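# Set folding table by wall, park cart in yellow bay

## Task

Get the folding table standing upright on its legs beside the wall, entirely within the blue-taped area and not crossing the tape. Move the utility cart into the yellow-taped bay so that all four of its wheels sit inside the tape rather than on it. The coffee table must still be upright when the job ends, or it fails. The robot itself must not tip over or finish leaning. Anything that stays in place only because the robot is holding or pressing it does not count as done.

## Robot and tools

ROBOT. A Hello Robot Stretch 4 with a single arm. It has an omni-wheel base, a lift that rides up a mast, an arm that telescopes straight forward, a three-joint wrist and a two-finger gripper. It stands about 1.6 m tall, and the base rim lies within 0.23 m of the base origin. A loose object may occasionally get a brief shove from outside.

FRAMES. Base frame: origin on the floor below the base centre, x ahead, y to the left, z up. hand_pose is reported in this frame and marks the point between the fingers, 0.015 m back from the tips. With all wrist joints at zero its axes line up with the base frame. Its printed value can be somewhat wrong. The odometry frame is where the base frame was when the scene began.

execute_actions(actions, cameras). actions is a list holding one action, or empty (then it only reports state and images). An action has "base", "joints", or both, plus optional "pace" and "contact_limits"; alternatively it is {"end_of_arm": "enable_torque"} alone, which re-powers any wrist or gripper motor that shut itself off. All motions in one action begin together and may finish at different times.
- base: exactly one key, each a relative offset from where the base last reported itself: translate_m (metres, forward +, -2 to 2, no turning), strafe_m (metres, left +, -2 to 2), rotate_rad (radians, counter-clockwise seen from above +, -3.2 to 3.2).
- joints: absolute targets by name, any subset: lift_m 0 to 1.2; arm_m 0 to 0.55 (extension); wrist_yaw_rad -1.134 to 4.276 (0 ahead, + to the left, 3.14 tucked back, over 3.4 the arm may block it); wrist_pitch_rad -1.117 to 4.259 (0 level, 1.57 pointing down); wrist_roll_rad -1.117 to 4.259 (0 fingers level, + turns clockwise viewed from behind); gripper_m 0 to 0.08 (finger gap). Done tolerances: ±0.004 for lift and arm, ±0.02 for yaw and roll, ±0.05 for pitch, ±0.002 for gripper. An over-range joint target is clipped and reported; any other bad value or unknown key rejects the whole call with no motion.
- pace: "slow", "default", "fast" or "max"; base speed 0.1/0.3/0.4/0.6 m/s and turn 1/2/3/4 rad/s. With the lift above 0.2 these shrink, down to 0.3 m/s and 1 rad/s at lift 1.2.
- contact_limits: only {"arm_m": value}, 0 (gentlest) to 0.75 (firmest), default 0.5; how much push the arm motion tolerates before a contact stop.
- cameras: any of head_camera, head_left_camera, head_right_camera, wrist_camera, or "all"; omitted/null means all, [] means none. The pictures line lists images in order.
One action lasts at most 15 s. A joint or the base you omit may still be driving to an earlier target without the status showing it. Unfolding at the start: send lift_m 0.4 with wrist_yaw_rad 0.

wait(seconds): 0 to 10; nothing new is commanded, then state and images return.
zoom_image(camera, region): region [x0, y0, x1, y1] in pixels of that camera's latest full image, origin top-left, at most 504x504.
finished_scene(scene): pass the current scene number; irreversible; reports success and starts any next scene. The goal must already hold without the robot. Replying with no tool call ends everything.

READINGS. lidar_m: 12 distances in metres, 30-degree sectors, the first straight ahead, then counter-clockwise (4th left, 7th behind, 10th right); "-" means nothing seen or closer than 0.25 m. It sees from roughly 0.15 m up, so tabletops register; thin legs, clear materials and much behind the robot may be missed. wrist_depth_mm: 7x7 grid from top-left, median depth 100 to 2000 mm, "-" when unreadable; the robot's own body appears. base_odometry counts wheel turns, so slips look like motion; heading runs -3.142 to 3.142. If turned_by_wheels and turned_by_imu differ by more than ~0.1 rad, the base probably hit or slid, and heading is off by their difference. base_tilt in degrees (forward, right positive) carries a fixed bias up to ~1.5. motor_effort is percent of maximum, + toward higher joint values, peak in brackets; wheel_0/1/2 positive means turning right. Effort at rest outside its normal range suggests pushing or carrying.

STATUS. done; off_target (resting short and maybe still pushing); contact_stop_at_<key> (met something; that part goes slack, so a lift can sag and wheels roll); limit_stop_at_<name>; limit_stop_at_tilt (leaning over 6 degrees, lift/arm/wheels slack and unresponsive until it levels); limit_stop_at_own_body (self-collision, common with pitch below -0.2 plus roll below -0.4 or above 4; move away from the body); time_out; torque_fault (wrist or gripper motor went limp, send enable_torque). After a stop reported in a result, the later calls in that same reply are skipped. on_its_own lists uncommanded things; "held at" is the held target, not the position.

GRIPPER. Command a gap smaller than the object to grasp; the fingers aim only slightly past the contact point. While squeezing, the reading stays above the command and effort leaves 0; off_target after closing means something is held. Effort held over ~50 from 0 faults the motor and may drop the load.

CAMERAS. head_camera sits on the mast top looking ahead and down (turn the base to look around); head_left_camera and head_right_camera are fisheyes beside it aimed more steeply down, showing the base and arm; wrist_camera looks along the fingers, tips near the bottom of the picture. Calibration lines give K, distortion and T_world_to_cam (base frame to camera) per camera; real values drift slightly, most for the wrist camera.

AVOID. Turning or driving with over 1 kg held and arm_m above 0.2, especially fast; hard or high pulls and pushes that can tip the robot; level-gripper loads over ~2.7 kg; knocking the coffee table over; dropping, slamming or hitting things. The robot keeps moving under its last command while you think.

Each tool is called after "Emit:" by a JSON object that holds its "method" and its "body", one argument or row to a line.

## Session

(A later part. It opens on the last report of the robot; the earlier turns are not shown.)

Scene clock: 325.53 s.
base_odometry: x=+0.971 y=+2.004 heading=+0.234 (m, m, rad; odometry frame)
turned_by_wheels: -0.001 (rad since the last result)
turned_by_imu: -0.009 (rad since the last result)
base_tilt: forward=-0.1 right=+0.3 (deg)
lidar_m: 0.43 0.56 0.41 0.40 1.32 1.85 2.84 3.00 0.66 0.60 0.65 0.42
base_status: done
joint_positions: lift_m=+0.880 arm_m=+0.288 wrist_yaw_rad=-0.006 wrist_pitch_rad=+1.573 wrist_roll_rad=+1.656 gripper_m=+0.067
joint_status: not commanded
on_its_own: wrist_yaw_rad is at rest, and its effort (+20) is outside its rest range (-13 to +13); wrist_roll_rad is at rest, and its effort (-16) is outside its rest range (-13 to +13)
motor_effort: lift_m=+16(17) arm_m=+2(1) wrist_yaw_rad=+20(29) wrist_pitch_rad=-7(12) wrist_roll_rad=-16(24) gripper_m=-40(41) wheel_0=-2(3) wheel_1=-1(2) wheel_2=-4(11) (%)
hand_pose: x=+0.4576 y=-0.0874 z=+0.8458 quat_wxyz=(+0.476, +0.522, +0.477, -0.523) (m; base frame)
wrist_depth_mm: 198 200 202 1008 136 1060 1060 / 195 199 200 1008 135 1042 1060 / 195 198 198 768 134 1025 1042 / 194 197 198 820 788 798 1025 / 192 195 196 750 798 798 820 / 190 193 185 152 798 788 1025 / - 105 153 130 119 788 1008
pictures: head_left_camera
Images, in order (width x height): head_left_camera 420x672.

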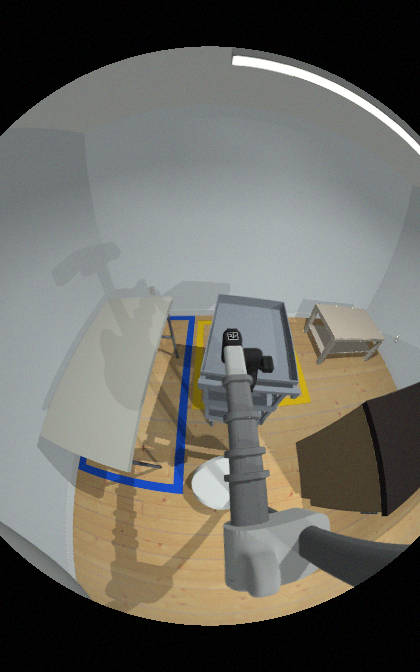

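Emit:
{"method": "execute_actions", "body": {
  "actions": [
    {"base":{"translate_m":0.4},"pace":"slow"}
  ],
  "cameras": []
}}

Emit:
{"method": "execute_actions", "body": {
  "actions": [
    {"base":{"strafe_m":-0.1},"pace":"slow"}
  ],
  "cameras": []
}}

Emit:
{"method": "execute_actions", "body": {
  "actions": [
    {"joints":{"gripper_m":0.08}}
  ],
  "cameras": []
}}

Emit:
{"method": "execute_actions", "body": {
  "actions": [
    {"joints":{"lift_m":1.0}}
  ],
  "cameras": []
}}

Emit:
{"method": "execute_actions", "body": {
  "actions": [
    {"base":{"translate_m":-0.3},"joints":{"arm_m":0}}
  ]
}}

Scene clock: 339.63 s.
base_odometry: x=+1.360 y=+2.096 heading=+0.233 (m, m, rad; odometry frame)
turned_by_wheels: +0.000 (rad since the last result)
turned_by_imu: -0.005 (rad since the last result)
base_tilt: forward=-0.1 right=+0.3 (deg)
lidar_m: 0.42 0.53 0.40 0.34 0.42 1.84 3.25 0.91 0.66 0.65 1.32 0.40
base_status: done
joint_positions: lift_m=+0.880 arm_m=+0.288 wrist_yaw_rad=-0.005 wrist_pitch_rad=+1.573 wrist_roll_rad=+1.655 gripper_m=+0.067
joint_status: not commanded
on_its_own: wrist_yaw_rad is at rest, and its effort (+17) is outside its rest range (-13 to +13)
motor_effort: lift_m=+16(17) arm_m=+2(2) wrist_yaw_rad=+17(21) wrist_pitch_rad=-8(12) wrist_roll_rad=-12(15) gripper_m=-41(40) wheel_0=-1(2) wheel_1=+0(3) wheel_2=-3(9) (%)
hand_pose: x=+0.4577 y=-0.0874 z=+0.8458 quat_wxyz=(+0.477, +0.521, +0.478, -0.522) (m; base frame)
wrist_depth_mm: 198 200 202 1008 136 1042 1060 / 196 198 199 976 135 1042 1060 / 194 198 199 778 134 1025 1078 / 193 196 198 831 798 809 1060 / 192 196 196 788 788 788 798 / 191 193 185 151 788 788 1008 / - 105 153 130 119 798 1008
pictures: none
No camera images: the call's "cameras" was empty. Leave "cameras" out to get every camera's image.

Scene clock: 341.77 s.
base_odometry: x=+1.383 y=+1.999 heading=+0.234 (m, m, rad; odometry frame)
turned_by_wheels: +0.001 (rad since the last result)
turned_by_imu: +0.001 (rad since the last result)
base_tilt: forward=-0.2 right=+0.2 (deg)
lidar_m: 0.39 0.65 0.49 0.47 0.52 1.96 3.27 0.77 0.55 0.56 1.23 0.44
base_status: done
joint_positions: lift_m=+0.880 arm_m=+0.288 wrist_yaw_rad=+0.005 wrist_pitch_rad=+1.568 wrist_roll_rad=+1.646 gripper_m=+0.066
joint_status: not commanded
on_its_own: wrist_yaw_rad is at rest, and its effort (-14) is outside its rest range (-13 to +13)
motor_effort: lift_m=+17(17) arm_m=+2(2) wrist_yaw_rad=-14(17) wrist_pitch_rad=+5(8) wrist_roll_rad=+13(12) gripper_m=-27(40) wheel_0=+4(7) wheel_1=+1(4) wheel_2=+3(3) (%)
hand_pose: x=+0.4595 y=-0.0874 z=+0.8458 quat_wxyz=(+0.483, +0.518, +0.482, -0.516) (m; base frame)
wrist_depth_mm: 198 199 191 134 1025 1042 878 / 197 198 192 133 1025 1008 1042 / 196 198 192 132 1042 1008 1025 / 195 196 191 132 917 798 1025 / 193 196 189 131 778 778 798 / 192 194 182 131 798 798 1008 / - 105 148 130 115 788 1008
pictures: none
No camera images: the call's "cameras" was empty. Leave "cameras" out to get every camera's image.

Scene clock: 342.60 s.
base_odometry: x=+1.383 y=+1.999 heading=+0.233 (m, m, rad; odometry frame)
turned_by_wheels: -0.001 (rad since the last result)
turned_by_imu: -0.001 (rad since the last result)
base_tilt: forward=-0.2 right=+0.3 (deg)
lidar_m: 0.40 0.63 0.50 0.46 0.53 1.99 3.28 0.77 0.57 0.55 1.22 0.44
base_status: not commanded
joint_positions: lift_m=+0.880 arm_m=+0.288 wrist_yaw_rad=+0.001 wrist_pitch_rad=+1.569 wrist_roll_rad=+1.649 gripper_m=+0.080
joint_status: all done
motor_effort: lift_m=+17(16) arm_m=+2(2) wrist_yaw_rad=-2(14) wrist_pitch_rad=+1(6) wrist_roll_rad=+2(13) gripper_m=+0(27) wheel_0=+0(3) wheel_1=+0(1) wheel_2=+0(3) (%)
hand_pose: x=+0.4589 y=-0.0874 z=+0.8458 quat_wxyz=(+0.480, +0.519, +0.480, -0.519) (m; base frame)
wrist_depth_mm: 198 200 202 134 1025 1025 891 / 197 200 200 134 1008 1042 1025 / 196 198 199 133 991 1025 1042 / 195 197 197 132 1008 798 1025 / 193 195 198 131 809 798 798 / 191 193 190 130 798 788 1008 / - 110 153 130 126 110 1008
pictures: none
No camera images: the call's "cameras" was empty. Leave "cameras" out to get every camera's image.

Scene clock: 344.13 s.
base_odometry: x=+1.383 y=+1.999 heading=+0.233 (m, m, rad; odometry frame)
turned_by_wheels: +0.000 (rad since the last result)
turned_by_imu: +0.000 (rad since the last result)
base_tilt: forward=-0.1 right=+0.3 (deg)
lidar_m: 0.39 0.66 0.48 0.45 0.49 1.95 3.25 0.78 0.55 0.57 1.22 0.43
base_status: not commanded
joint_positions: lift_m=+1.000 arm_m=+0.288 wrist_yaw_rad=+0.000 wrist_pitch_rad=+1.570 wrist_roll_rad=+1.649 gripper_m=+0.080
joint_status: all done
motor_effort: lift_m=+23(22) arm_m=+2(2) wrist_yaw_rad=-2(2) wrist_pitch_rad=+1(2) wrist_roll_rad=+3(2) gripper_m=+2(2) wheel_0=-1(1) wheel_1=+0(0) wheel_2=+0(0) (%)
hand_pose: x=+0.4588 y=-0.0874 z=+0.9653 quat_wxyz=(+0.480, +0.519, +0.480, -0.519) (m; base frame)
wrist_depth_mm: 314 317 322 707 1160 1025 904 / 314 315 319 1138 1118 1160 1160 / 310 317 317 647 1118 1138 1182 / 309 314 317 621 1118 931 1138 / 307 310 315 580 931 917 1138 / 306 307 314 1118 976 917 1160 / - 110 312 559 126 110 1138
pictures: none
No camera images: the call's "cameras" was empty. Leave "cameras" out to get every camera's image.

Scene clock: 346.60 s.
base_odometry: x=+1.091 y=+1.930 heading=+0.233 (m, m, rad; odometry frame)
turned_by_wheels: +0.000 (rad since the last result)
turned_by_imu: -0.001 (rad since the last result)
base_tilt: forward=-0.2 right=+0.2 (deg)
lidar_m: 0.70 0.70 0.50 0.50 1.43 2.04 2.94 3.06 0.55 0.52 0.57 0.74
base_status: done
joint_positions: lift_m=+1.000 arm_m=+0.001 wrist_yaw_rad=+0.000 wrist_pitch_rad=+1.570 wrist_roll_rad=+1.650 gripper_m=+0.080
joint_status: all done
motor_effort: lift_m=+23(23) arm_m=-5(8) wrist_yaw_rad=+0(2) wrist_pitch_rad=-1(1) wrist_roll_rad=+2(3) gripper_m=+1(0) wheel_0=+1(5) wheel_1=-1(3) wheel_2=-1(8) (%)
hand_pose: x=+0.1723 y=-0.0874 z=+0.9653 quat_wxyz=(+0.480, +0.520, +0.480, -0.519) (m; base frame)
wrist_depth_mm: 1118 1098 1160 891 854 854 1205 / 1098 1098 1118 1118 1160 1138 1160 / 1118 1098 1098 1098 1118 1160 1160 / 946 1098 1078 1098 1138 1138 1160 / 917 1078 1098 891 878 1138 314 / 931 1060 1078 891 904 1118 1160 / - 110 1078 1098 126 110 1138
pictures: head_camera, head_left_camera, head_right_camera, wrist_camera
camera_calibration (this result's frames):
wrist_camera: T_world_to_cam=[[-0.996412, 0.0781002, 0.0326085, 0.143502], [0.0778896, 0.996932, -0.0076792, 0.136454], [-0.0331082, -0.00511178, -0.999439, 1.11951], [0, 0, 0, 1]] pos_world=[0.169423, -0.14152, 1.11525]
Images, in order (width x height): head_camera 420x560, head_left_camera 420x672, head_right_camera 420x672, wrist_camera 616x392.

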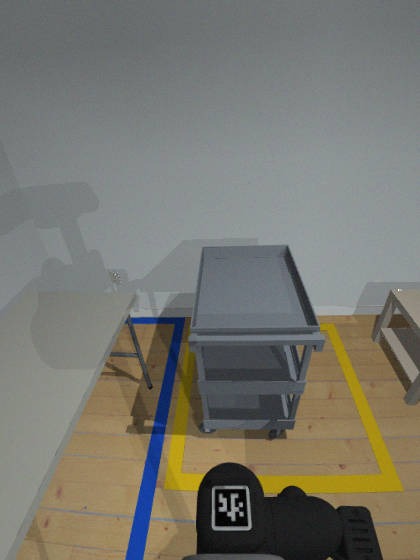

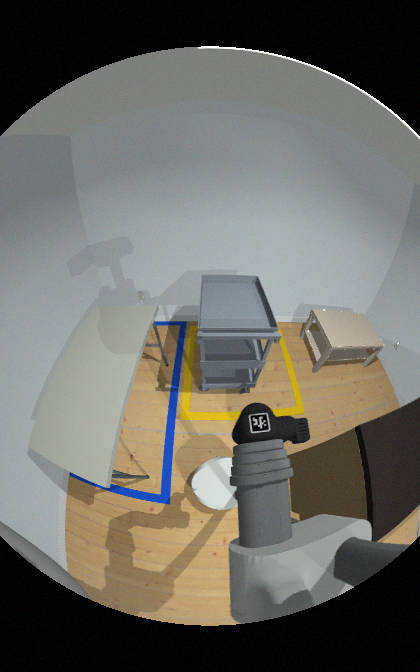

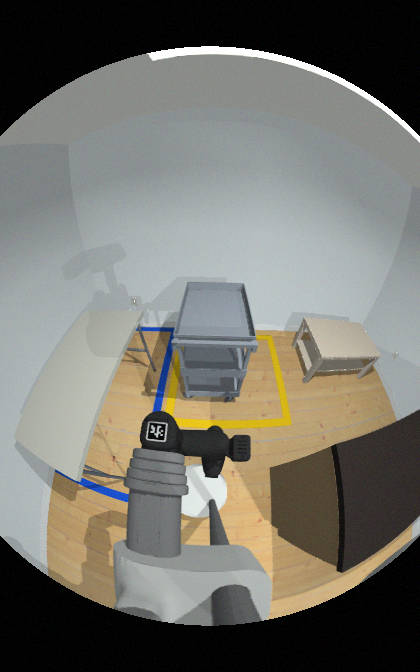

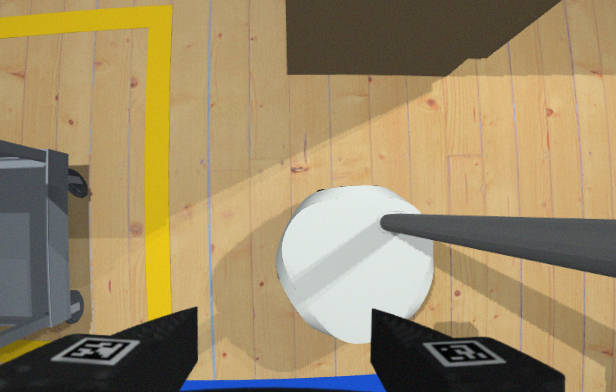

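Emit:
{"method": "execute_actions", "body": {
  "actions": [
    {"base":{"strafe_m":0.28},"joints":{"lift_m":0.52,"wrist_roll_rad":0,"gripper_m":0,"arm_m":0.1}}
  ],
  "cameras": []
}}

Emit:
{"method": "execute_actions", "body": {
  "actions": [
    {"base":{"translate_m":0.3},"joints":{"arm_m":0.55},"pace":"slow"}
  ],
  "cameras": ["head_camera"]
}}

Emit:
{"method": "execute_actions", "body": {
  "actions": [
    {"base":{"strafe_m":0.1},"pace":"slow"}
  ],
  "cameras": ["head_camera"]
}}

Scene clock: 361.20 s.
base_odometry: x=+1.027 y=+2.202 heading=+0.233 (m, m, rad; odometry frame)
turned_by_wheels: +0.000 (rad since the last result)
turned_by_imu: -0.003 (rad since the last result)
base_tilt: forward=-0.2 right=+0.3 (deg)
lidar_m: 0.71 0.32 0.25 0.25 1.09 1.55 2.94 3.05 0.85 0.80 1.63 0.75
base_status: done
joint_positions: lift_m=+0.520 arm_m=+0.099 wrist_yaw_rad=+0.000 wrist_pitch_rad=+1.570 wrist_roll_rad=+0.001 gripper_m=+0.000
joint_status: all done
motor_effort: lift_m=+16(22) arm_m=+4(9) wrist_yaw_rad=+0(2) wrist_pitch_rad=-1(1) wrist_roll_rad=-1(4) gripper_m=-2(2) wheel_0=+0(8) wheel_1=-1(9) wheel_2=+0(0) (%)
hand_pose: x=+0.2702 y=-0.0874 z=+0.4858 quat_wxyz=(+0.707, +0.000, +0.707, +0.000) (m; base frame)
wrist_depth_mm: 627 634 640 647 661 661 668 / 627 627 640 640 654 654 668 / 615 627 640 640 640 654 654 / 615 621 634 640 647 647 654 / 615 627 621 634 634 647 654 / 609 615 449 627 640 640 654 / 609 415 108 106 634 640 647
pictures: none
No camera images: the call's "cameras" was empty. Leave "cameras" out to get every camera's image.

Scene clock: 366.97 s.
base_odometry: x=+1.319 y=+2.272 heading=+0.233 (m, m, rad; odometry frame)
turned_by_wheels: +0.000 (rad since the last result)
turned_by_imu: -0.002 (rad since the last result)
base_tilt: forward=-0.2 right=+0.3 (deg)
lidar_m: 0.56 0.26 0.25 0.25 0.25 0.35 3.25 3.39 0.83 0.82 0.56 0.43
base_status: done
joint_positions: lift_m=+0.520 arm_m=+0.549 wrist_yaw_rad=+0.000 wrist_pitch_rad=+1.570 wrist_roll_rad=+0.000 gripper_m=+0.000
joint_status: all done
motor_effort: lift_m=+16(16) arm_m=+5(6) wrist_yaw_rad=+1(0) wrist_pitch_rad=-1(1) wrist_roll_rad=-1(2) gripper_m=-3(4) wheel_0=+1(4) wheel_1=+1(2) wheel_2=+0(5) (%)
hand_pose: x=+0.7202 y=-0.0874 z=+0.4858 quat_wxyz=(+0.707, +0.000, +0.707, +0.000) (m; base frame)
wrist_depth_mm: 627 627 640 647 500 143 - / 627 621 634 640 496 144 - / 621 621 634 640 496 143 - / 609 621 634 634 488 141 - / 615 621 621 627 488 138 - / 615 609 621 634 488 135 - / 609 609 108 106 480 131 -
pictures: head_camera
Images, in order (width x height): head_camera 420x560.

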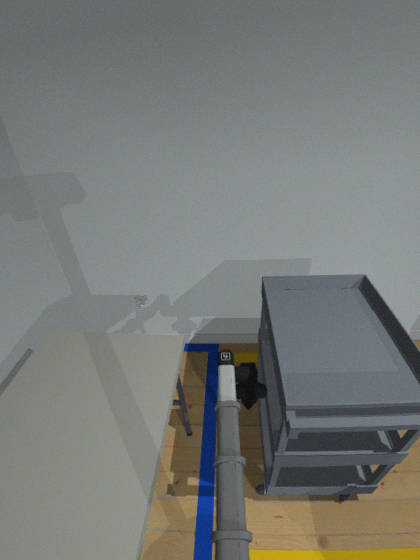

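Scene clock: 369.10 s.
base_odometry: x=+1.296 y=+2.369 heading=+0.233 (m, m, rad; odometry frame)
turned_by_wheels: +0.000 (rad since the last result)
turned_by_imu: -0.001 (rad since the last result)
base_tilt: forward=-0.1 right=+0.2 (deg)
lidar_m: 0.38 0.25 0.25 0.25 0.25 0.25 3.23 3.42 0.96 0.91 0.59 0.48
base_status: done
joint_positions: lift_m=+0.520 arm_m=+0.549 wrist_yaw_rad=+0.000 wrist_pitch_rad=+1.570 wrist_roll_rad=+0.000 gripper_m=+0.000
joint_status: not commanded
motor_effort: lift_m=+16(16) arm_m=+5(4) wrist_yaw_rad=+1(0) wrist_pitch_rad=-1(0) wrist_roll_rad=-1(0) gripper_m=-1(3) wheel_0=+0(5) wheel_1=+0(6) wheel_2=+0(1) (%)
hand_pose: x=+0.7202 y=-0.0874 z=+0.4858 quat_wxyz=(+0.707, +0.000, +0.707, +0.000) (m; base frame)
wrist_depth_mm: 634 634 634 647 647 500 504 / 621 627 627 654 640 504 508 / 315 621 634 640 640 496 504 / 615 609 621 640 640 492 496 / 609 609 609 634 634 496 496 / 603 615 621 634 621 492 496 / 609 603 108 106 455 488 496
pictures: head_camera
Images, in order (width x height): head_camera 420x560.

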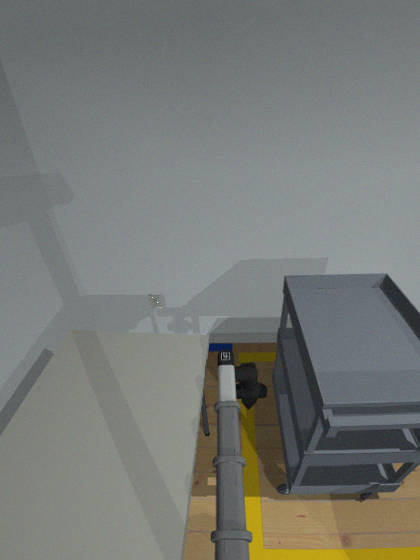

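Both are inside the tape.

Emit:
{"method": "finished_scene", "body": {
  "scene": 1
}}

The scene is finished: the task was done.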